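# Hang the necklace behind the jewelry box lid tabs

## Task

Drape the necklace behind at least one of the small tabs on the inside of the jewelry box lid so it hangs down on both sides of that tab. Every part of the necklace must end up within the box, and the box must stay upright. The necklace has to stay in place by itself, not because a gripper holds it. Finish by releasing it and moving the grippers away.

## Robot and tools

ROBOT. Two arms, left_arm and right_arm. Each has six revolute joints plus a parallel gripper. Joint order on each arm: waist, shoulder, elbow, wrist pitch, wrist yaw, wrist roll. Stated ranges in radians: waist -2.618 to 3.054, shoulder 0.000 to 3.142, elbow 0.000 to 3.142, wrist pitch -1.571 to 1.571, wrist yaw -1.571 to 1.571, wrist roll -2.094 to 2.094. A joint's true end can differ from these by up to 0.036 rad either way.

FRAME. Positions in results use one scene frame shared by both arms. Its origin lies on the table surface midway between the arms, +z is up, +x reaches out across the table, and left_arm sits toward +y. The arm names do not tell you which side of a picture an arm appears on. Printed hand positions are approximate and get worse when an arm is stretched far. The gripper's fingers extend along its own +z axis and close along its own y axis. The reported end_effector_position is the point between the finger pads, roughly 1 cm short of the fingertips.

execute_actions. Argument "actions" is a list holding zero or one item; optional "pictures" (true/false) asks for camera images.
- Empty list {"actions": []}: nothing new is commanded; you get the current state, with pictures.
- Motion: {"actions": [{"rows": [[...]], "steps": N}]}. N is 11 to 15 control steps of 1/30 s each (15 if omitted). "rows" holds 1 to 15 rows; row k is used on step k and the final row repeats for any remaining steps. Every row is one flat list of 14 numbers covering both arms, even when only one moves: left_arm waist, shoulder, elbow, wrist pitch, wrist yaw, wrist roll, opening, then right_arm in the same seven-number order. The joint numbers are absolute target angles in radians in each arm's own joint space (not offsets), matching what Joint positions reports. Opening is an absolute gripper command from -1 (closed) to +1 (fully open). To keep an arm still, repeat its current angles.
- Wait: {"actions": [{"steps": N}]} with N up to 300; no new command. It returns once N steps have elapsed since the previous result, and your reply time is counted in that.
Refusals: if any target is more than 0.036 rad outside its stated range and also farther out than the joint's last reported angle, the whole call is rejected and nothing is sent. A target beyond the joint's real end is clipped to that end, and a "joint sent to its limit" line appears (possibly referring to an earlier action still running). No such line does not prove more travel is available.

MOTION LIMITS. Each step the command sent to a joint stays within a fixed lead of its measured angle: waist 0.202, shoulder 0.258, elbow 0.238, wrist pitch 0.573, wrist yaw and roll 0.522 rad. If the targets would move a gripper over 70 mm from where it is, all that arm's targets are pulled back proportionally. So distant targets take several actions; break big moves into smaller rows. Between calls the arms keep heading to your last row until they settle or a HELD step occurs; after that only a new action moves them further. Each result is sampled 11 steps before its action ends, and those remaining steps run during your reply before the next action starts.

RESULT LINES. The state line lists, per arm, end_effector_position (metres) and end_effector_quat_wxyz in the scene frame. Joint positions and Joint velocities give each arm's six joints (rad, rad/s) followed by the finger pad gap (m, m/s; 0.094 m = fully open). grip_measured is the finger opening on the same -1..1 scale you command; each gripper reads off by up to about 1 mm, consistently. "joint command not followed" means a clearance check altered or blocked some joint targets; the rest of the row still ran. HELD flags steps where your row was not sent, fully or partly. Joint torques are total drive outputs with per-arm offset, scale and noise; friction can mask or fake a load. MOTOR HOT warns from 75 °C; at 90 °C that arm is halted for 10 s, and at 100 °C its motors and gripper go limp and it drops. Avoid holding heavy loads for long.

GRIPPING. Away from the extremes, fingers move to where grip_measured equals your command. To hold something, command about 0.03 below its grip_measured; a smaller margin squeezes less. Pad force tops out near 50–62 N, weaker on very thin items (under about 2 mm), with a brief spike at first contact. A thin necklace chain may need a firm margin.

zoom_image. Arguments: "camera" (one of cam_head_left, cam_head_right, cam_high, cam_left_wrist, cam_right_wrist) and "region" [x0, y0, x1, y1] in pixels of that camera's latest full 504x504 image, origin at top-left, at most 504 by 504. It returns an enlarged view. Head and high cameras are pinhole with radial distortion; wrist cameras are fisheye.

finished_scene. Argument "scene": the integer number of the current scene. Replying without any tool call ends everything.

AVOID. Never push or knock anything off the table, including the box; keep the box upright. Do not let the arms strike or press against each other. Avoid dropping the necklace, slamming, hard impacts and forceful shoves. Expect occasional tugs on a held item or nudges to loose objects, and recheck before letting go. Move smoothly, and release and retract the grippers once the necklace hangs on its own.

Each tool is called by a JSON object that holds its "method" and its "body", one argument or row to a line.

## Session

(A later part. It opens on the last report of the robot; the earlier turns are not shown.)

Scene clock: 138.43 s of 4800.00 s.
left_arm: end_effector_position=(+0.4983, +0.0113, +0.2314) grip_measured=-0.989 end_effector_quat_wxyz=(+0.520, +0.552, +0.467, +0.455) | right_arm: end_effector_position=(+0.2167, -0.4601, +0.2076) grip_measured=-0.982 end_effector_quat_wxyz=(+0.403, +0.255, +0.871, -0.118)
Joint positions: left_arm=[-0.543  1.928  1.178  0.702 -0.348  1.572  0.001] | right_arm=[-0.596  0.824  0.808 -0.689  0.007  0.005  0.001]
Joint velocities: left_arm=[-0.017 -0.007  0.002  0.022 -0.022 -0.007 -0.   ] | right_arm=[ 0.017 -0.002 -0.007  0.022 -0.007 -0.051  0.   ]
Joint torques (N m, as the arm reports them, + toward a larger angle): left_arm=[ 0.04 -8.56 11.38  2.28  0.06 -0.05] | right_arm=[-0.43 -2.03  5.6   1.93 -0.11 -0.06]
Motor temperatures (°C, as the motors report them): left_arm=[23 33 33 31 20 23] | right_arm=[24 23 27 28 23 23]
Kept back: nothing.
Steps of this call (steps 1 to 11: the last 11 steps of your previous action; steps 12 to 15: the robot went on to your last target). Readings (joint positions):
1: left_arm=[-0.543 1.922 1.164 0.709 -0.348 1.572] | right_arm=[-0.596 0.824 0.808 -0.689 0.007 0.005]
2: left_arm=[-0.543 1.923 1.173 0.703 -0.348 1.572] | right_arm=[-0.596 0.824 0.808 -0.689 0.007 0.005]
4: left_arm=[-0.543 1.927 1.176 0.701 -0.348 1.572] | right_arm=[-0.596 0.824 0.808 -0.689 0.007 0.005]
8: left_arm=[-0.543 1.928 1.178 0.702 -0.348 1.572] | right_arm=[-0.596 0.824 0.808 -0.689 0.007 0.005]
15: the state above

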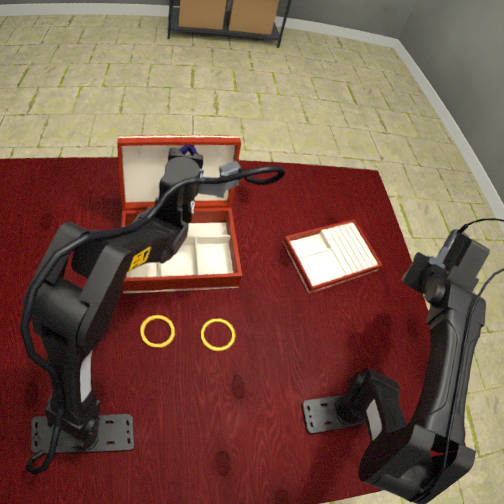

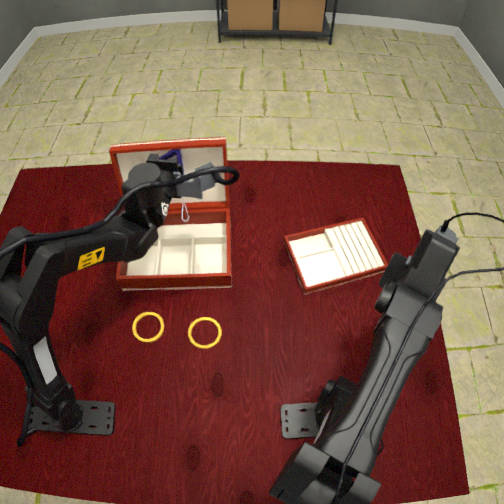

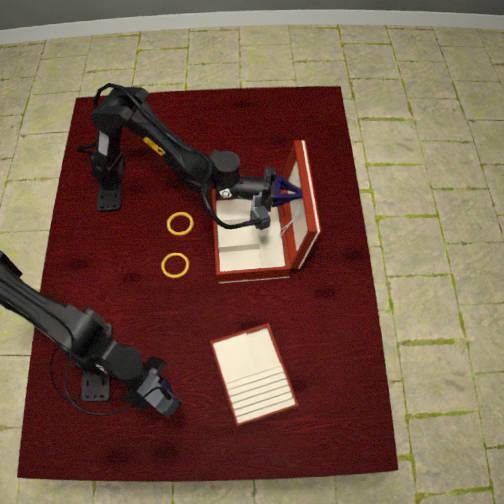

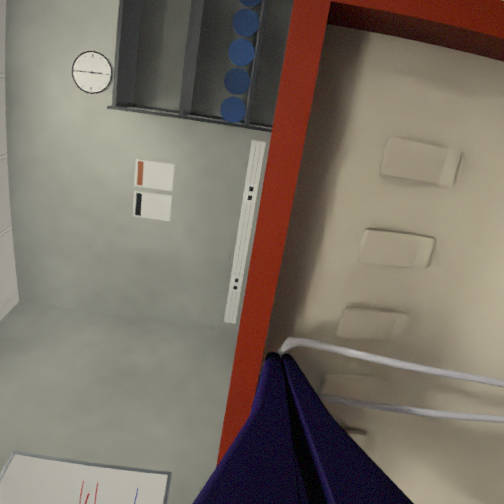

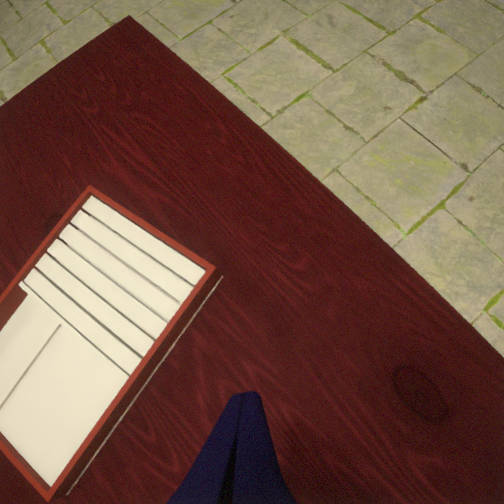

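{"method": "execute_actions", "body": {
  "actions": [
    {"rows":[[-0.543,1.945,1.2,0.715,-0.345,1.57,-1,-0.6,0.8,0.8,-0.7,0,0,-1],[-0.543,1.955,1.2,0.715,-0.345,1.57,-1,-0.6,0.8,0.8,-0.7,0,0,-1],[-0.543,1.965,1.21,0.715,-0.345,1.57,-1,-0.6,0.8,0.8,-0.7,0,0,-1]],"steps":15}
  ]
}}

{"method": "execute_actions", "body": {
  "actions": [
    {"steps":15}
  ],
  "pictures": true
}}

Scene clock: 139.23 s of 4800.00 s.
left_arm: end_effector_position=(+0.4992, +0.0108, +0.2285) grip_measured=-0.989 end_effector_quat_wxyz=(+0.519, +0.552, +0.467, +0.455) | right_arm: end_effector_position=(+0.2167, -0.4601, +0.2076) grip_measured=-0.982 end_effector_quat_wxyz=(+0.403, +0.255, +0.871, -0.118)
Joint positions: left_arm=[-0.543  1.936  1.178  0.709 -0.348  1.572  0.001] | right_arm=[-0.596  0.824  0.808 -0.689  0.007  0.005  0.001]
Joint velocities: left_arm=[ 0.002  0.125 -0.022  0.139 -0.037  0.022  0.   ] | right_arm=[ 0.002 -0.002 -0.007 -0.007  0.007  0.037 -0.001]
Joint torques (N m, as the arm reports them, + toward a larger angle): left_arm=[ 0.01 -7.89 11.29  2.09  0.06 -0.04] | right_arm=[-0.25 -2.28  5.58  1.86 -0.08 -0.1 ]
Motor temperatures (°C, as the motors report them): left_arm=[23 33 33 31 20 23] | right_arm=[24 23 27 28 23 23]
Steps of this call (steps 1 to 15: the robot went on to your last target; steps 16 to 20: nothing new was sent; steps 21 to 24: the first 4 steps of this action). Readings (joint positions):
21: left_arm=[-0.543 1.928 1.178 0.702 -0.348 1.572] | right_arm=[-0.596 0.824 0.808 -0.689 0.007 0.005]
22: left_arm=[-0.543 1.929 1.178 0.702 -0.348 1.572] | right_arm=[-0.596 0.824 0.808 -0.689 0.007 0.005]
24: the state above

Scene clock: 139.73 s of 4800.00 s.
left_arm: end_effector_position=(+0.5009, +0.0099, +0.2188) grip_measured=-0.989 end_effector_quat_wxyz=(+0.514, +0.558, +0.469, +0.453) | right_arm: end_effector_position=(+0.2167, -0.4601, +0.2076) grip_measured=-0.982 end_effector_quat_wxyz=(+0.403, +0.255, +0.871, -0.118)
Joint positions: left_arm=[-0.543  1.954  1.178  0.71  -0.348  1.572  0.001] | right_arm=[-0.596  0.824  0.808 -0.689  0.007  0.005  0.001]
Joint velocities: left_arm=[ 0.017 -0.002  0.002  0.022  0.007 -0.051  0.001] | right_arm=[ 0.007  0.007 -0.002  0.037 -0.037 -0.007  0.   ]
Joint torques (N m, as the arm reports them, + toward a larger angle): left_arm=[ 0.03 -8.86 11.29  2.19  0.05 -0.05] | right_arm=[-0.32 -2.47  5.54  1.85 -0.12 -0.06]
Motor temperatures (°C, as the motors report them): left_arm=[23 34 33 31 20 23] | right_arm=[24 23 27 28 23 23]
Kept back: nothing.
Steps of this call (steps 1 to 11: the last 11 steps of your previous action; steps 12 to 15: the robot went on to your last target). Readings (joint positions):
1: left_arm=[-0.543 1.940 1.178 0.710 -0.348 1.572] | right_arm=[-0.596 0.824 0.808 -0.689 0.007 0.005]
2: left_arm=[-0.543 1.945 1.178 0.710 -0.348 1.572] | right_arm=[-0.596 0.824 0.808 -0.689 0.007 0.005]
4: left_arm=[-0.543 1.952 1.178 0.710 -0.348 1.572] | right_arm=[-0.596 0.824 0.808 -0.689 0.007 0.005]
8: left_arm=[-0.543 1.954 1.178 0.710 -0.348 1.572] | right_arm=[-0.596 0.824 0.808 -0.689 0.007 0.005]
15: the state above

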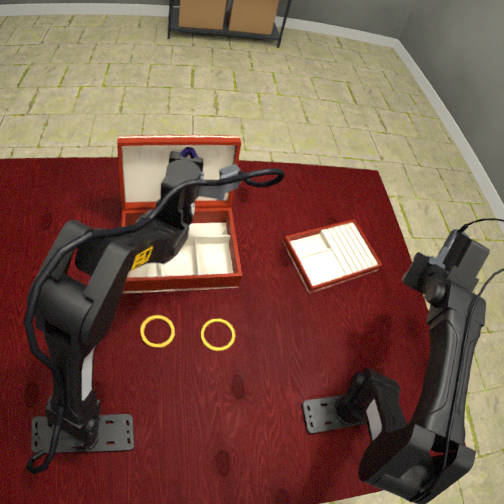

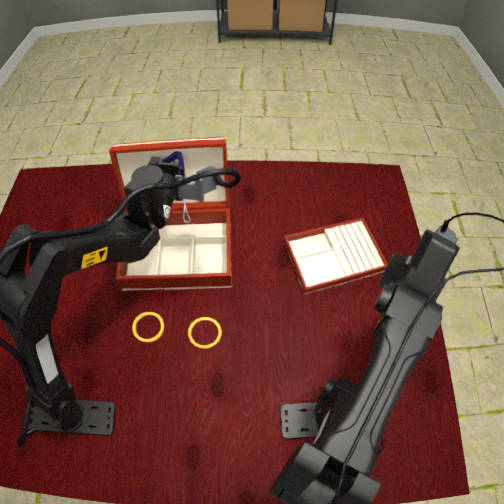

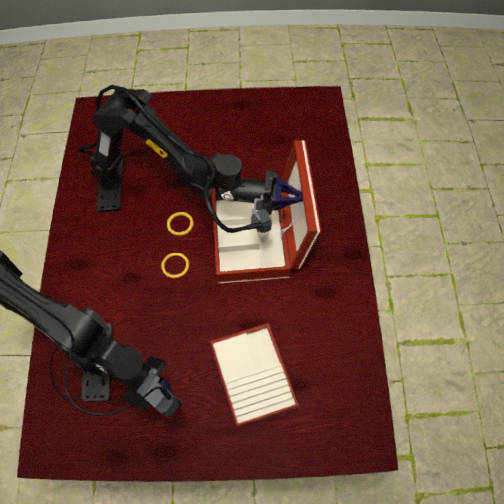

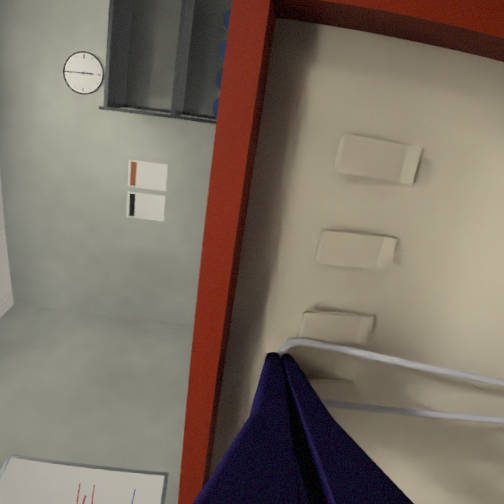

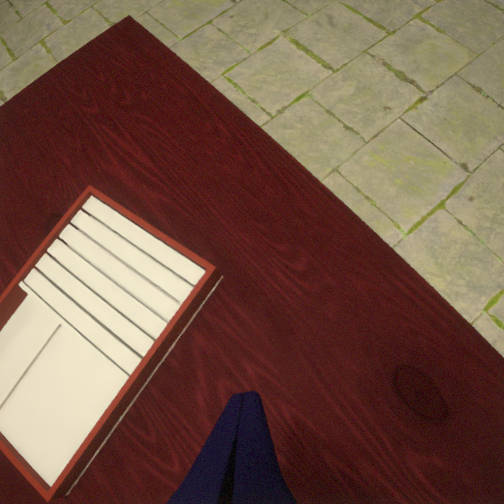

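{"method": "execute_actions", "body": {
  "actions": [
    {"rows":[[-0.543,1.96,1.23,0.715,-0.345,1.57,-1,-0.6,0.8,0.8,-0.7,0,0,-1],[-0.543,1.97,1.24,0.715,-0.345,1.57,-1,-0.6,0.8,0.8,-0.7,0,0,-1],[-0.543,1.98,1.245,0.715,-0.345,1.57,-1,-0.6,0.8,0.8,-0.7,0,0,-1]],"steps":15}
  ]
}}

{"method": "execute_actions", "body": {
  "actions": [
    {"steps":15}
  ],
  "pictures": true
}}

Scene clock: 140.27 s of 4800.00 s.
left_arm: end_effector_position=(+0.5048, +0.0077, +0.2272) grip_measured=-0.989 end_effector_quat_wxyz=(+0.521, +0.551, +0.467, +0.455) | right_arm: end_effector_position=(+0.2167, -0.4601, +0.2076) grip_measured=-0.982 end_effector_quat_wxyz=(+0.403, +0.255, +0.871, -0.118)
Joint positions: left_arm=[-0.543  1.961  1.205  0.71  -0.348  1.572  0.001] | right_arm=[-0.596  0.824  0.808 -0.689  0.007  0.005  0.001]
Joint velocities: left_arm=[-0.007  0.056  0.252  0.022 -0.037  0.022 -0.   ] | right_arm=[ 0.012  0.007 -0.012 -0.007 -0.007  0.007  0.   ]
Joint torques (N m, as the arm reports them, + toward a larger angle): left_arm=[ 0.07 -8.64 10.67  2.2   0.06 -0.06] | right_arm=[-0.29 -2.37  5.49  1.94 -0.09 -0.06]
Motor temperatures (°C, as the motors report them): left_arm=[23 34 33 32 20 23] | right_arm=[24 23 27 28 23 23]
Steps of this call (steps 1 to 12: the robot went on to your last target; steps 13 to 16: the first 4 steps of this action). Readings (joint positions):
13: left_arm=[-0.543 1.954 1.180 0.710 -0.348 1.572] | right_arm=[-0.596 0.824 0.808 -0.689 0.007 0.005]
14: left_arm=[-0.543 1.956 1.186 0.710 -0.348 1.572] | right_arm=[-0.596 0.824 0.808 -0.689 0.007 0.005]
16: the state above

Scene clock: 140.77 s of 4800.00 s.
left_arm: end_effector_position=(+0.5061, +0.0070, +0.2286) grip_measured=-0.989 end_effector_quat_wxyz=(+0.521, +0.551, +0.466, +0.456) | right_arm: end_effector_position=(+0.2167, -0.4601, +0.2076) grip_measured=-0.982 end_effector_quat_wxyz=(+0.403, +0.255, +0.871, -0.118)
Joint positions: left_arm=[-0.543  1.965  1.213  0.708 -0.348  1.572  0.001] | right_arm=[-0.596  0.824  0.808 -0.689  0.007  0.005  0.001]
Joint velocities: left_arm=[ 0.002 -0.002 -0.017 -0.066 -0.007 -0.007  0.001] | right_arm=[-0.002  0.022  0.012  0.007 -0.022 -0.051 -0.001]
Joint torques (N m, as the arm reports them, + toward a larger angle): left_arm=[ 0.02 -8.65 11.29  2.2   0.05 -0.05] | right_arm=[-0.29 -2.22  5.74  1.87 -0.14 -0.1 ]
Motor temperatures (°C, as the motors report them): left_arm=[23 34 34 32 20 23] | right_arm=[24 23 27 28 23 23]
Kept back: nothing.
Steps of this call (steps 1 to 11: the last 11 steps of your previous action; steps 12 to 15: the robot went on to your last target). Readings (joint positions):
1: left_arm=[-0.543 1.962 1.212 0.710 -0.348 1.572] | right_arm=[-0.596 0.824 0.808 -0.689 0.007 0.005]
2: left_arm=[-0.543 1.963 1.213 0.707 -0.348 1.572] | right_arm=[-0.596 0.824 0.808 -0.689 0.007 0.005]
4: left_arm=[-0.543 1.964 1.213 0.707 -0.348 1.572] | right_arm=[-0.596 0.824 0.808 -0.689 0.007 0.005]
8: left_arm=[-0.543 1.965 1.213 0.708 -0.348 1.572] | right_arm=[-0.596 0.824 0.808 -0.689 0.007 0.005]
15: the state above
All arms were judged still, so your last target was given up. Only a new action makes them travel on or press farther. Fingers that are still opening or closing keep moving.

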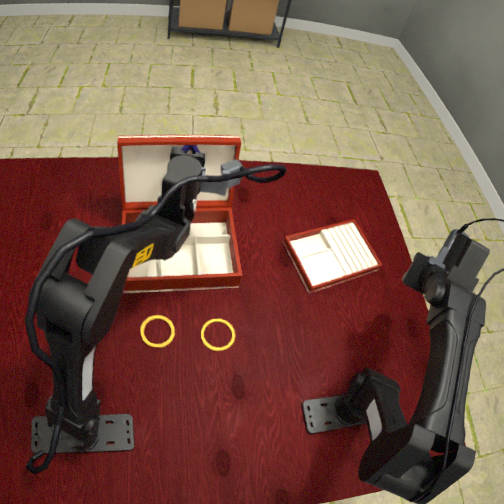

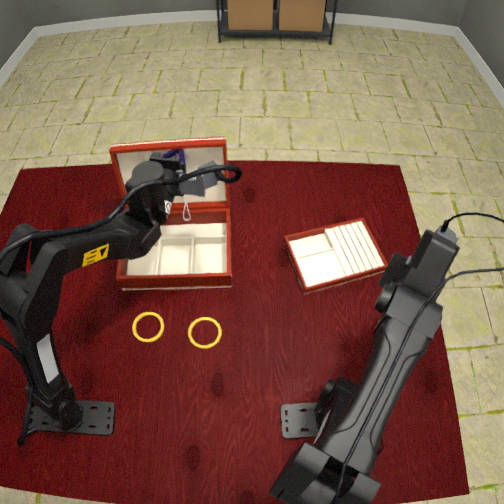

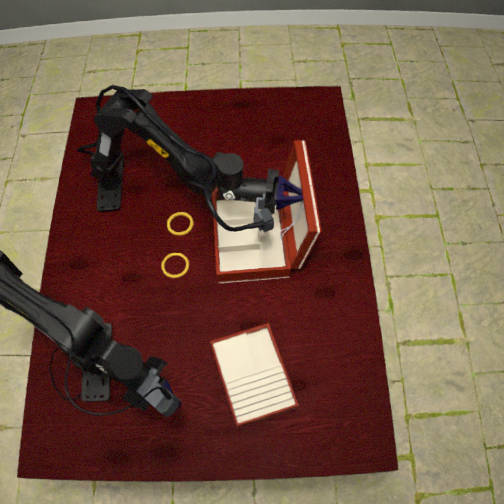

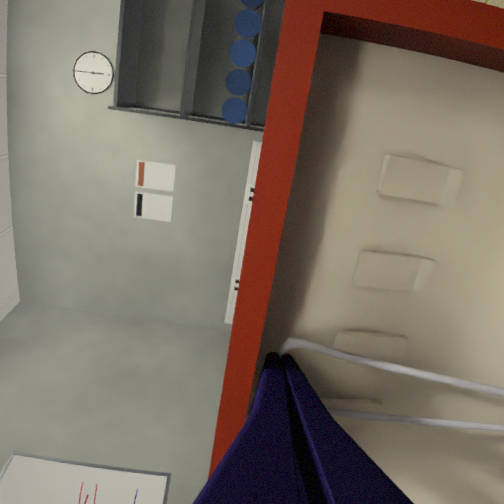

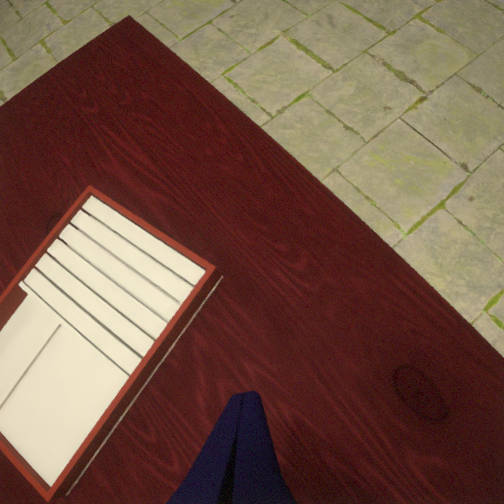

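{"method": "execute_actions", "body": {
  "actions": [
    {"rows":[[-0.543,1.995,1.213,0.715,-0.345,1.57,-1,-0.6,0.8,0.8,-0.7,0,0,-1]],"steps":15}
  ]
}}

{"method": "execute_actions", "body": {
  "actions": [
    {"steps":12}
  ],
  "pictures": true
}}

Scene clock: 141.33 s of 4800.00 s.
left_arm: end_effector_position=(+0.5071, +0.0065, +0.2245) grip_measured=-0.989 end_effector_quat_wxyz=(+0.520, +0.552, +0.467, +0.455) | right_arm: end_effector_position=(+0.2167, -0.4601, +0.2076) grip_measured=-0.982 end_effector_quat_wxyz=(+0.403, +0.255, +0.871, -0.118)
Joint positions: left_arm=[-0.543  1.974  1.213  0.712 -0.348  1.572  0.001] | right_arm=[-0.596  0.824  0.808 -0.689  0.007  0.005  0.001]
Joint velocities: left_arm=[-0.012  0.076  0.002  0.022 -0.022  0.037  0.   ] | right_arm=[-0.002 -0.012 -0.007  0.007 -0.022 -0.051 -0.   ]
Joint torques (N m, as the arm reports them, + toward a larger angle): left_arm=[-0.01 -8.65  8.56  2.16  0.06 -0.05] | right_arm=[-0.12 -2.22  5.44  1.91 -0.13 -0.07]
Motor temperatures (°C, as the motors report them): left_arm=[23 34 34 32 20 23] | right_arm=[24 23 27 28 23 23]
Steps of this call (steps 1 to 13: nothing new was sent; steps 14 to 17: the first 4 steps of this action). Readings (joint positions):
14: left_arm=[-0.543 1.966 1.213 0.709 -0.348 1.572] | right_arm=[-0.596 0.824 0.808 -0.689 0.007 0.005]
15: left_arm=[-0.543 1.968 1.213 0.712 -0.348 1.572] | right_arm=[-0.596 0.824 0.808 -0.689 0.007 0.005]
17: the state above

Scene clock: 141.73 s of 4800.00 s.
left_arm: end_effector_position=(+0.5078, +0.0061, +0.2203) grip_measured=-0.989 end_effector_quat_wxyz=(+0.517, +0.555, +0.468, +0.454) | right_arm: end_effector_position=(+0.2167, -0.4601, +0.2076) grip_measured=-0.982 end_effector_quat_wxyz=(+0.403, +0.255, +0.871, -0.118)
Joint positions: left_arm=[-0.543  1.982  1.213  0.712 -0.348  1.572  0.001] | right_arm=[-0.596  0.824  0.808 -0.689  0.007  0.005  0.001]
Joint velocities: left_arm=[-0.002  0.012 -0.012 -0.066  0.081 -0.022 -0.   ] | right_arm=[-0.002  0.007 -0.022 -0.037 -0.051 -0.037  0.   ]
Joint torques (N m, as the arm reports them, + toward a larger angle): left_arm=[ 0.03 -8.89  8.52  2.16  0.06 -0.06] | right_arm=[-0.55 -2.24  5.64  1.88 -0.08 -0.07]
Motor temperatures (°C, as the motors report them): left_arm=[23 34 34 32 20 23] | right_arm=[24 23 27 28 23 23]
Kept back: nothing.
Steps of this call (steps 1 to 11: the last 11 steps of your previous action; step 12: the robot went on to your last target). Readings (joint positions):
1: left_arm=[-0.543 1.977 1.213 0.712 -0.348 1.572] | right_arm=[-0.596 0.824 0.808 -0.689 0.007 0.005]
2: left_arm=[-0.543 1.979 1.213 0.712 -0.348 1.572] | right_arm=[-0.596 0.824 0.808 -0.689 0.007 0.005]
4: left_arm=[-0.543 1.982 1.213 0.712 -0.348 1.572] | right_arm=[-0.596 0.824 0.808 -0.689 0.007 0.005]
8: left_arm=[-0.543 1.982 1.213 0.712 -0.348 1.572] | right_arm=[-0.596 0.824 0.808 -0.689 0.007 0.005]
12: the state above

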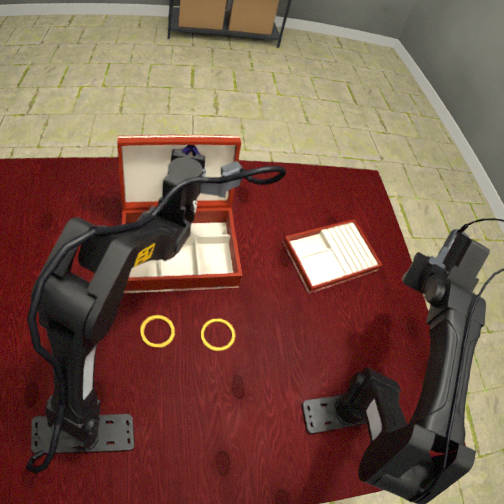

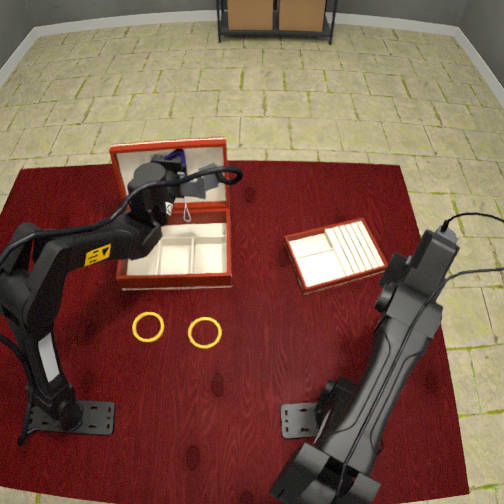

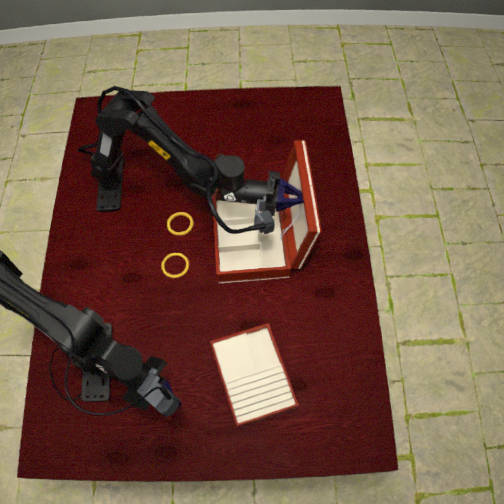

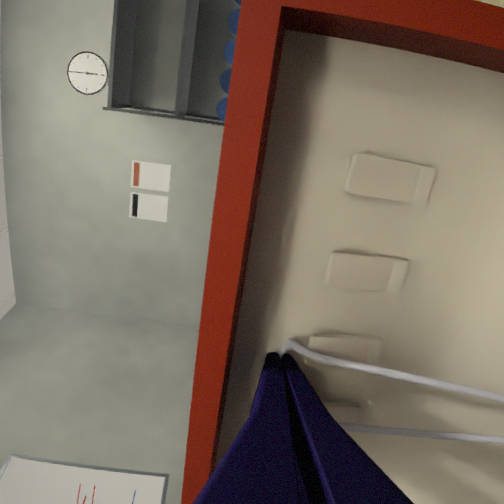

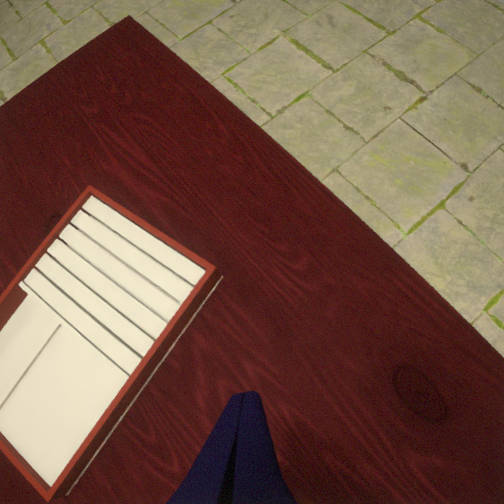

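{"method": "execute_actions", "body": {
  "actions": [
    {"rows":[[-0.543,1.995,1.265,0.712,-0.345,1.57,-1,-0.6,0.8,0.8,-0.7,0,0,-1],[-0.543,2.005,1.265,0.712,-0.345,1.57,-1,-0.6,0.8,0.8,-0.7,0,0,-1],[-0.543,2.012,1.265,0.712,-0.345,1.57,-1,-0.6,0.8,0.8,-0.7,0,0,-1]],"steps":15}
  ]
}}

{"method": "execute_actions", "body": {
  "actions": [
    {"steps":12}
  ],
  "pictures": true
}}

Scene clock: 142.43 s of 4800.00 s.
left_arm: end_effector_position=(+0.5105, +0.0046, +0.2243) grip_measured=-0.989 end_effector_quat_wxyz=(+0.521, +0.551, +0.466, +0.455) | right_arm: end_effector_position=(+0.2167, -0.4601, +0.2076) grip_measured=-0.982 end_effector_quat_wxyz=(+0.403, +0.255, +0.871, -0.118)
Joint positions: left_arm=[-0.543  1.988  1.231  0.712 -0.348  1.572  0.001] | right_arm=[-0.596  0.824  0.808 -0.689  0.007  0.005  0.001]
Joint velocities: left_arm=[-0.012  0.071  0.134 -0.037  0.007  0.007  0.   ] | right_arm=[-0.002 -0.007 -0.002 -0.022  0.022 -0.081 -0.   ]
Joint torques (N m, as the arm reports them, + toward a larger angle): left_arm=[ 0.06 -8.57 10.89  2.15  0.06 -0.03] | right_arm=[-0.34 -2.22  5.53  1.93 -0.12 -0.02]
Motor temperatures (°C, as the motors report them): left_arm=[23 34 34 32 20 23] | right_arm=[24 23 27 28 23 23]
Steps of this call (steps 1 to 15: the robot went on to your last target; steps 16 to 17: nothing new was sent; steps 18 to 21: the first 4 steps of this action). Readings (joint positions):
18: left_arm=[-0.543 1.982 1.216 0.712 -0.348 1.572] | right_arm=[-0.596 0.824 0.808 -0.689 0.007 0.005]
19: left_arm=[-0.543 1.984 1.220 0.712 -0.348 1.572] | right_arm=[-0.596 0.824 0.808 -0.689 0.007 0.005]
21: the state above

Scene clock: 142.83 s of 4800.00 s.
left_arm: end_effector_position=(+0.5114, +0.0041, +0.2240) grip_measured=-0.989 end_effector_quat_wxyz=(+0.521, +0.551, +0.466, +0.455) | right_arm: end_effector_position=(+0.2167, -0.4601, +0.2076) grip_measured=-0.982 end_effector_quat_wxyz=(+0.403, +0.255, +0.871, -0.118)
Joint positions: left_arm=[-0.543  1.993  1.235  0.712 -0.348  1.572  0.001] | right_arm=[-0.596  0.824  0.808 -0.689  0.007  0.005  0.001]
Joint velocities: left_arm=[ 0.027  0.012  0.022 -0.022  0.037 -0.066  0.   ] | right_arm=[-0.002 -0.037  0.002  0.037  0.037 -0.007 -0.   ]
Joint torques (N m, as the arm reports them, + toward a larger angle): left_arm=[-0.01 -8.56 11.16  2.14  0.06 -0.05] | right_arm=[-0.34 -2.3   5.69  1.91 -0.07 -0.07]
Motor temperatures (°C, as the motors report them): left_arm=[23 34 34 32 20 23] | right_arm=[24 23 27 28 23 23]
Kept back: nothing.
Steps of this call (steps 1 to 11: the last 11 steps of your previous action; step 12: the robot went on to your last target). Readings (joint positions):
1: left_arm=[-0.543 1.990 1.234 0.712 -0.348 1.572] | right_arm=[-0.596 0.824 0.808 -0.689 0.007 0.005]
2: left_arm=[-0.543 1.991 1.235 0.712 -0.348 1.572] | right_arm=[-0.596 0.824 0.808 -0.689 0.007 0.005]
4: left_arm=[-0.543 1.993 1.235 0.712 -0.348 1.572] | right_arm=[-0.596 0.824 0.808 -0.689 0.007 0.005]
8: left_arm=[-0.543 1.993 1.235 0.712 -0.348 1.572] | right_arm=[-0.596 0.824 0.808 -0.689 0.007 0.005]
12: the state above

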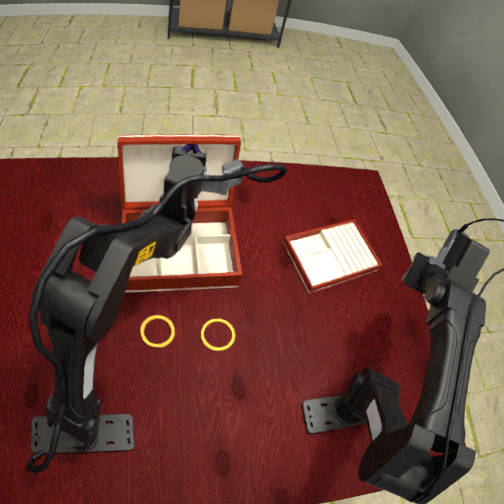

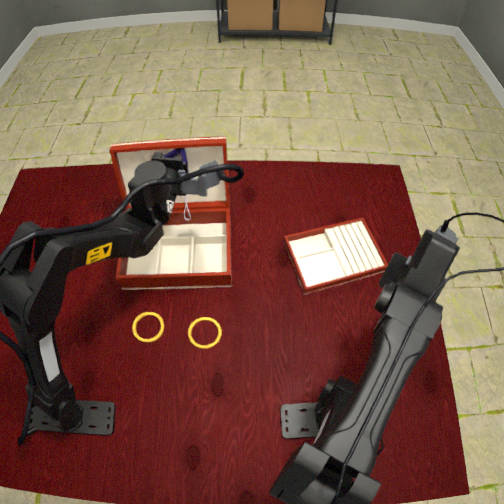

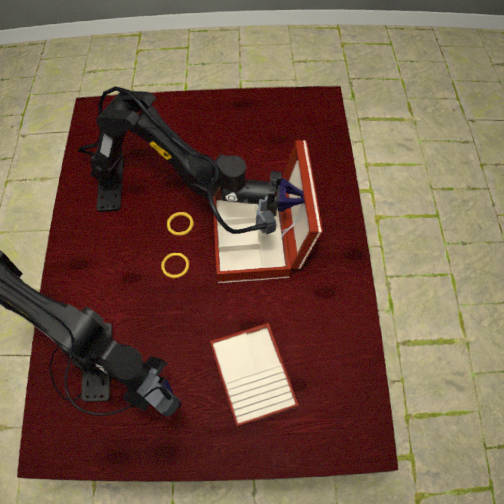

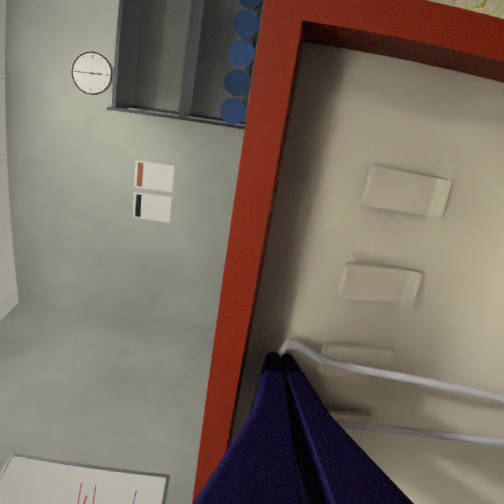

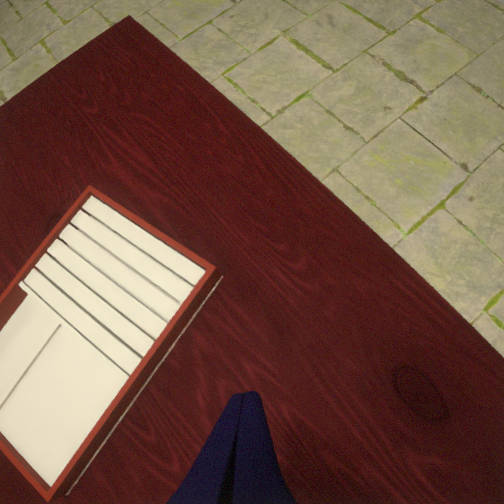

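{"method": "execute_actions", "body": {
  "actions": [
    {"rows":[[-0.568,1.993,1.235,0.712,-0.345,1.57,-1,-0.6,0.8,0.8,-0.7,0,0,-1]],"steps":15}
  ]
}}

{"method": "execute_actions", "body": {
  "actions": [
    {"steps":12}
  ],
  "pictures": true
}}

Scene clock: 143.53 s of 4800.00 s.
left_arm: end_effector_position=(+0.5091, -0.0012, +0.2240) grip_measured=-0.989 end_effector_quat_wxyz=(+0.523, +0.553, +0.464, +0.453) | right_arm: end_effector_position=(+0.2167, -0.4601, +0.2076) grip_measured=-0.982 end_effector_quat_wxyz=(+0.403, +0.255, +0.871, -0.118)
Joint positions: left_arm=[-0.552  1.993  1.235  0.712 -0.348  1.572  0.001] | right_arm=[-0.596  0.824  0.808 -0.689  0.007  0.005  0.001]
Joint velocities: left_arm=[-0.12  -0.007 -0.012 -0.007  0.022  0.022  0.   ] | right_arm=[ 0.002 -0.012  0.002 -0.007 -0.007 -0.037 -0.001]
Joint torques (N m, as the arm reports them, + toward a larger angle): left_arm=[-0.57 -9.98  8.59  2.13  0.07 -0.06] | right_arm=[-0.37 -2.37  5.64  1.91 -0.11 -0.05]
Motor temperatures (°C, as the motors report them): left_arm=[23 35 34 32 20 23] | right_arm=[24 23 27 28 23 23]
Steps of this call (steps 1 to 15: the robot went on to your last target; steps 16 to 17: nothing new was sent; steps 18 to 21: the first 4 steps of this action). Readings (joint positions):
18: left_arm=[-0.544 1.993 1.235 0.712 -0.348 1.572] | right_arm=[-0.596 0.824 0.808 -0.689 0.007 0.005]
19: left_arm=[-0.546 1.993 1.235 0.712 -0.348 1.572] | right_arm=[-0.596 0.824 0.808 -0.689 0.007 0.005]
21: the state above

Scene clock: 143.93 s of 4800.00 s.
left_arm: end_effector_position=(+0.5070, -0.0062, +0.2240) grip_measured=-0.989 end_effector_quat_wxyz=(+0.525, +0.556, +0.461, +0.450) | right_arm: end_effector_position=(+0.2167, -0.4601, +0.2076) grip_measured=-0.982 end_effector_quat_wxyz=(+0.403, +0.255, +0.871, -0.118)
Joint positions: left_arm=[-0.562  1.993  1.235  0.712 -0.348  1.572  0.001] | right_arm=[-0.596  0.824  0.808 -0.689  0.007  0.005  0.001]
Joint velocities: left_arm=[ 0.002 -0.007  0.002 -0.007 -0.022 -0.022  0.001] | right_arm=[ 0.002 -0.002  0.007  0.037 -0.007 -0.022  0.   ]
Joint torques (N m, as the arm reports them, + toward a larger angle): left_arm=[ -0.36 -10.03   8.54   2.13   0.07  -0.04] | right_arm=[-0.2  -2.17  5.55  1.87 -0.06 -0.04]
Motor temperatures (°C, as the motors report them): left_arm=[23 35 34 32 20 23] | right_arm=[24 23 27 28 23 23]
Kept back: nothing.
Steps of this call (steps 1 to 11: the last 11 steps of your previous action; step 12: the robot went on to your last target). Readings (joint positions):
1: left_arm=[-0.556 1.993 1.235 0.712 -0.348 1.572] | right_arm=[-0.596 0.824 0.808 -0.689 0.007 0.005]
2: left_arm=[-0.559 1.993 1.235 0.712 -0.348 1.572] | right_arm=[-0.596 0.824 0.808 -0.689 0.007 0.005]
4: left_arm=[-0.561 1.993 1.235 0.712 -0.348 1.572] | right_arm=[-0.596 0.824 0.808 -0.689 0.007 0.005]
8: left_arm=[-0.562 1.993 1.235 0.712 -0.348 1.572] | right_arm=[-0.596 0.824 0.808 -0.689 0.007 0.005]
12: the state above

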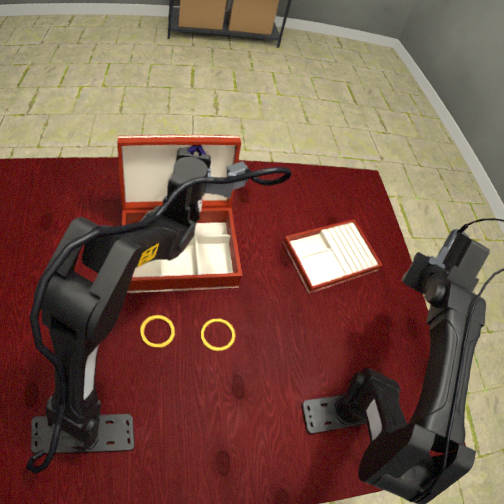

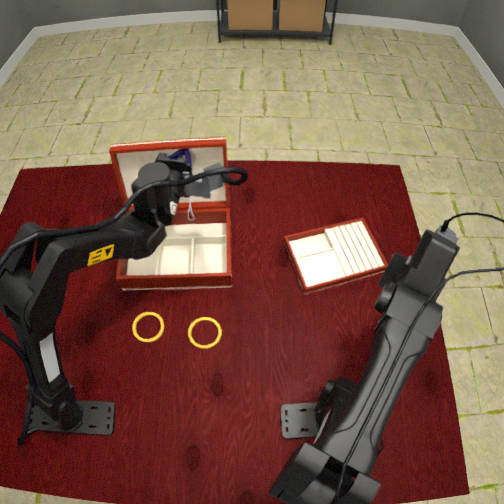

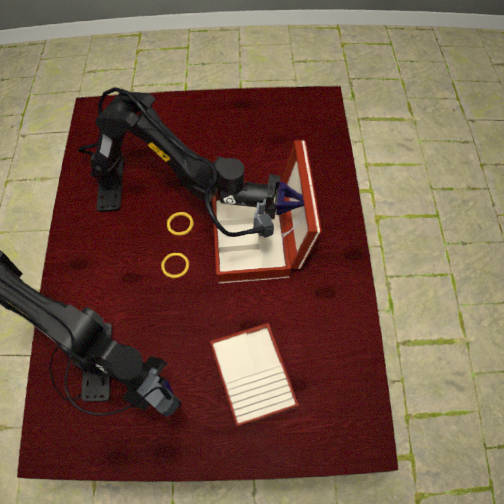

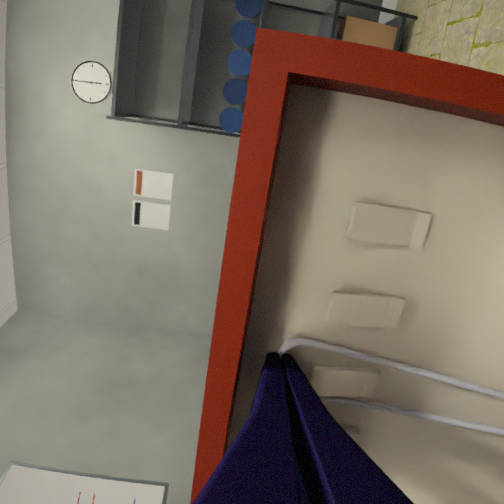

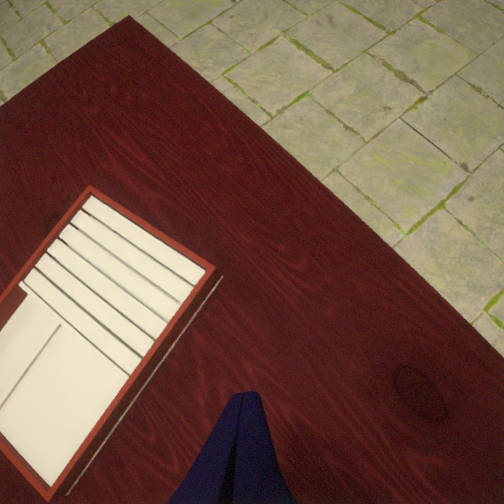

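{"method": "execute_actions", "body": {
  "actions": [
    {"rows":[[-0.555,2.0,1.28,0.712,-0.345,1.57,-1,-0.6,0.8,0.8,-0.7,0,0,-1],[-0.548,2.015,1.29,0.712,-0.345,1.57,-1,-0.6,0.8,0.8,-0.7,0,0,-1],[-0.54,2.03,1.3,0.712,-0.345,1.57,-1,-0.6,0.8,0.8,-0.7,0,0,-1],[-0.54,2.04,1.305,0.712,-0.345,1.57,-1,-0.6,0.8,0.8,-0.7,0,0,-1]],"steps":15}
  ]
}}

{"method": "execute_actions", "body": {
  "actions": [
    {"steps":12}
  ],
  "pictures": true
}}

Scene clock: 144.80 s of 4800.00 s.
left_arm: end_effector_position=(+0.5115, -0.0074, +0.2287) grip_measured=-0.989 end_effector_quat_wxyz=(+0.529, +0.551, +0.460, +0.453) | right_arm: end_effector_position=(+0.2167, -0.4601, +0.2076) grip_measured=-0.982 end_effector_quat_wxyz=(+0.403, +0.255, +0.871, -0.118)
Joint positions: left_arm=[-0.56   2.004  1.26   0.712 -0.348  1.572  0.001] | right_arm=[-0.596  0.824  0.808 -0.689  0.007  0.005  0.001]
Joint velocities: left_arm=[ 0.017  0.173  0.31  -0.066 -0.007  0.007 -0.001] | right_arm=[-0.007 -0.012  0.002  0.022 -0.022  0.037  0.   ]
Joint torques (N m, as the arm reports them, + toward a larger angle): left_arm=[ 1.39 -8.25 10.93  2.14  0.06 -0.06] | right_arm=[-0.37 -2.4   5.51  1.87 -0.13 -0.07]
Motor temperatures (°C, as the motors report them): left_arm=[23 35 34 32 20 23] | right_arm=[24 23 27 28 23 23]
Steps of this call (steps 1 to 15: the robot went on to your last target; steps 16 to 22: nothing new was sent; steps 23 to 26: the first 4 steps of this action). Readings (joint positions):
23: left_arm=[-0.562 1.993 1.237 0.712 -0.348 1.572] | right_arm=[-0.596 0.824 0.808 -0.689 0.007 0.005]
24: left_arm=[-0.562 1.995 1.241 0.712 -0.348 1.572] | right_arm=[-0.596 0.824 0.808 -0.689 0.007 0.005]
26: the state above

Scene clock: 145.20 s of 4800.00 s.
left_arm: end_effector_position=(+0.5163, -0.0062, +0.2249) grip_measured=-0.989 end_effector_quat_wxyz=(+0.527, +0.551, +0.462, +0.454) | right_arm: end_effector_position=(+0.2167, -0.4601, +0.2076) grip_measured=-0.982 end_effector_quat_wxyz=(+0.403, +0.255, +0.871, -0.118)
Joint positions: left_arm=[-0.554  2.023  1.275  0.712 -0.348  1.572  0.001] | right_arm=[-0.596  0.824  0.808 -0.689  0.007  0.005  0.001]
Joint velocities: left_arm=[-0.002  0.017  0.022  0.007  0.037 -0.022  0.001] | right_arm=[-0.007 -0.027  0.012 -0.022 -0.007 -0.051 -0.   ]
Joint torques (N m, as the arm reports them, + toward a larger angle): left_arm=[ 1.11 -9.04 11.14  2.13  0.05 -0.06] | right_arm=[-0.56 -2.36  5.56  1.88 -0.15 -0.06]
Motor temperatures (°C, as the motors report them): left_arm=[23 35 34 32 20 23] | right_arm=[24 23 27 28 23 23]
Kept back: nothing.
Steps of this call (steps 1 to 11: the last 11 steps of your previous action; step 12: the robot went on to your last target). Readings (joint positions):
1: left_arm=[-0.559 2.011 1.267 0.711 -0.348 1.572] | right_arm=[-0.596 0.824 0.808 -0.689 0.007 0.005]
2: left_arm=[-0.557 2.017 1.272 0.712 -0.348 1.572] | right_arm=[-0.596 0.824 0.808 -0.689 0.007 0.005]
4: left_arm=[-0.555 2.022 1.275 0.712 -0.348 1.572] | right_arm=[-0.596 0.824 0.808 -0.689 0.007 0.005]
8: left_arm=[-0.554 2.023 1.275 0.712 -0.348 1.572] | right_arm=[-0.596 0.824 0.808 -0.689 0.007 0.005]
12: the state above

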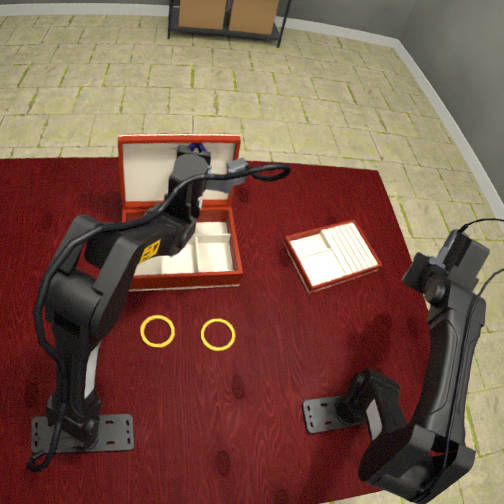

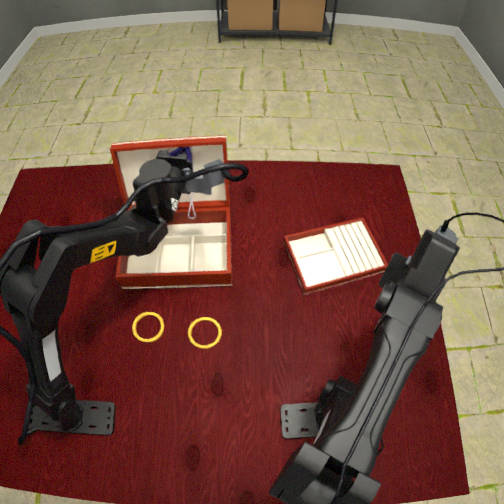

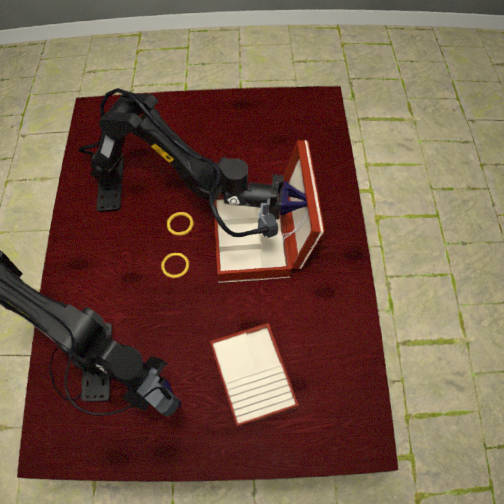

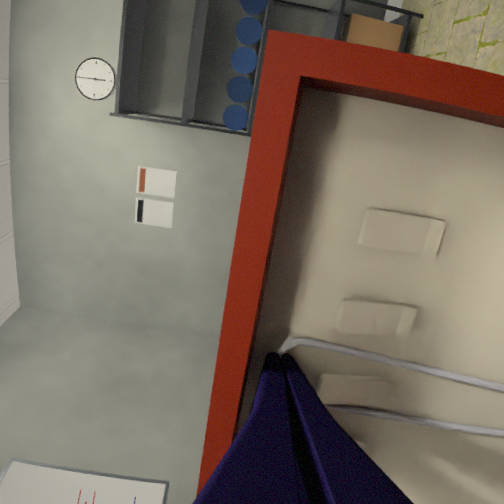

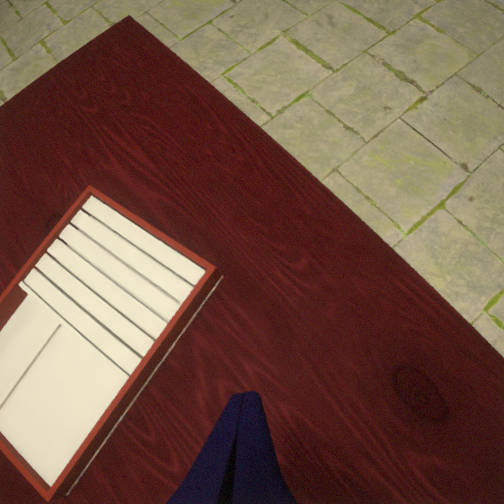

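{"method": "zoom_image", "body": {
  "camera": "cam_left_wrist",
  "region": [250,280,450,480]
}}

Region (250, 280, 450, 480) of cam_left_wrist's 504x504 image, scaled by 2.520, with more detail than that image has.

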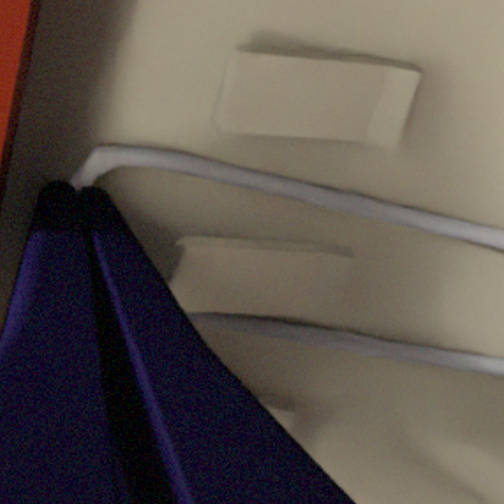

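{"method": "execute_actions", "body": {
  "actions": [
    {"rows":[[-0.52,2.0,1.25,0.712,-0.345,1.57,-1,-0.6,0.8,0.8,-0.7,0,0,-1]],"steps":15}
  ]
}}

{"method": "execute_actions", "body": {
  "actions": [
    {"steps":12}
  ],
  "pictures": true
}}

Scene clock: 147.03 s of 4800.00 s.
left_arm: end_effector_position=(+0.5186, -0.0011, +0.2249) grip_measured=-0.989 end_effector_quat_wxyz=(+0.525, +0.549, +0.464, +0.456) | right_arm: end_effector_position=(+0.2167, -0.4601, +0.2076) grip_measured=-0.982 end_effector_quat_wxyz=(+0.403, +0.255, +0.871, -0.118)
Joint positions: left_arm=[-0.544  2.023  1.275  0.712 -0.345  1.572  0.001] | right_arm=[-0.596  0.824  0.808 -0.689  0.007  0.005  0.001]
Joint velocities: left_arm=[ 0.12  -0.017 -0.007  0.037 -0.007 -0.022  0.   ] | right_arm=[-0.012 -0.012  0.002 -0.007 -0.066  0.007 -0.001]
Joint torques (N m, as the arm reports them, + toward a larger angle): left_arm=[  1.29 -11.96   6.56   2.12   0.    -0.05] | right_arm=[-0.46 -2.33  5.68  1.9  -0.11 -0.12]
Motor temperatures (°C, as the motors report them): left_arm=[23 36 34 33 20 23] | right_arm=[24 23 27 28 23 23]
Steps of this call (steps 1 to 30: the robot went on to your last target; steps 31 to 51: nothing new was sent; steps 52 to 55: the first 4 steps of this action). Readings (joint positions):
52: left_arm=[-0.552 2.023 1.275 0.712 -0.347 1.572] | right_arm=[-0.596 0.824 0.808 -0.689 0.007 0.005]
53: left_arm=[-0.551 2.023 1.275 0.712 -0.346 1.572] | right_arm=[-0.596 0.824 0.808 -0.689 0.007 0.005]
55: the state above

Scene clock: 147.43 s of 4800.00 s.
left_arm: end_effector_position=(+0.5210, +0.0048, +0.2249) grip_measured=-0.989 end_effector_quat_wxyz=(+0.523, +0.546, +0.467, +0.458) | right_arm: end_effector_position=(+0.2167, -0.4601, +0.2076) grip_measured=-0.982 end_effector_quat_wxyz=(+0.403, +0.255, +0.871, -0.118)
Joint positions: left_arm=[-0.533  2.023  1.275  0.712 -0.345  1.572  0.001] | right_arm=[-0.596  0.824  0.808 -0.689  0.007  0.005  0.001]
Joint velocities: left_arm=[ 0.012 -0.012 -0.007  0.066 -0.081  0.066 -0.001] | right_arm=[-0.007  0.017 -0.022  0.022  0.095  0.007  0.001]
Joint torques (N m, as the arm reports them, + toward a larger angle): left_arm=[  0.94 -11.9    6.48   2.12   0.03  -0.05] | right_arm=[-0.38 -2.42  5.7   1.88 -0.11 -0.05]
Motor temperatures (°C, as the motors report them): left_arm=[23 36 34 33 20 23] | right_arm=[24 23 27 28 23 23]
Kept back: nothing.
Steps of this call (steps 1 to 11: the last 11 steps of your previous action; step 12: the robot went on to your last target). Readings (joint positions):
1: left_arm=[-0.540 2.023 1.275 0.712 -0.345 1.572] | right_arm=[-0.596 0.824 0.808 -0.689 0.007 0.005]
2: left_arm=[-0.537 2.023 1.275 0.712 -0.345 1.572] | right_arm=[-0.596 0.824 0.808 -0.689 0.007 0.005]
4: left_arm=[-0.533 2.023 1.275 0.712 -0.345 1.572] | right_arm=[-0.596 0.824 0.808 -0.689 0.007 0.005]
8: left_arm=[-0.533 2.023 1.275 0.712 -0.345 1.572] | right_arm=[-0.596 0.824 0.808 -0.689 0.007 0.005]
12: the state above

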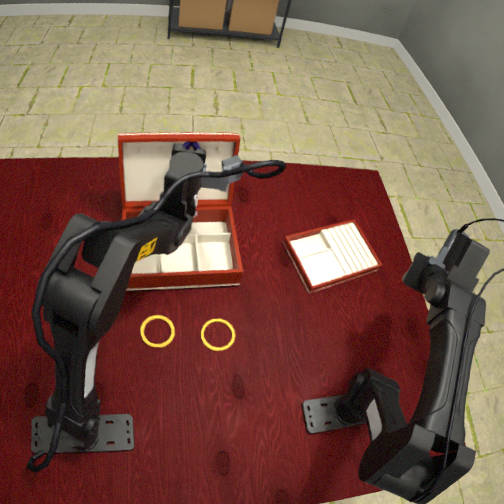

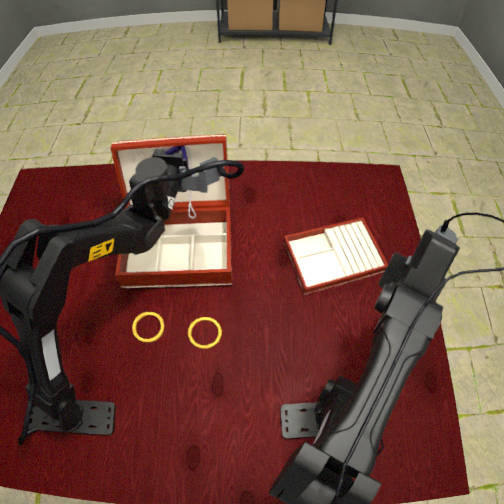

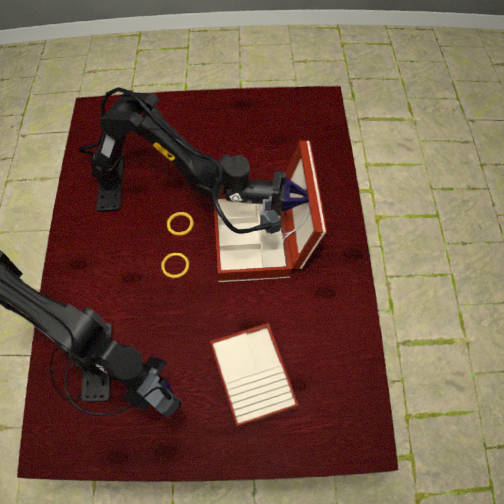

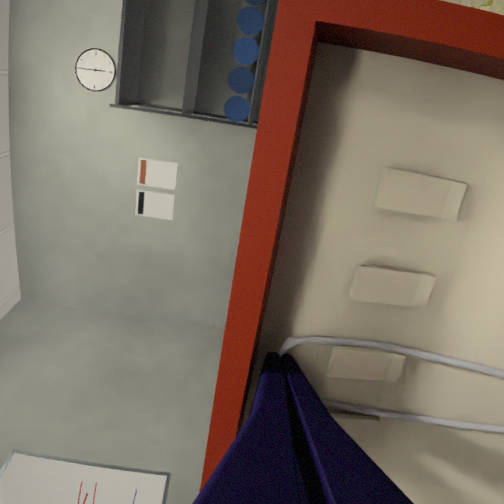

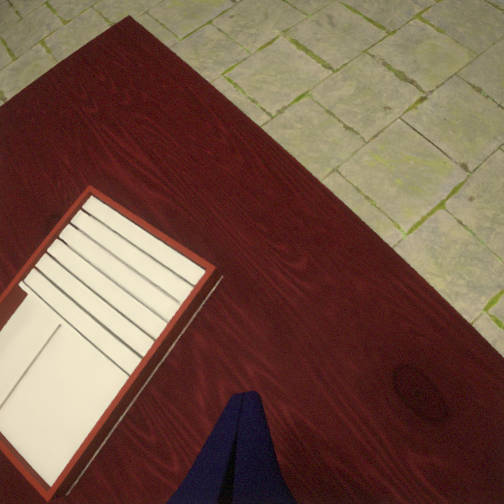

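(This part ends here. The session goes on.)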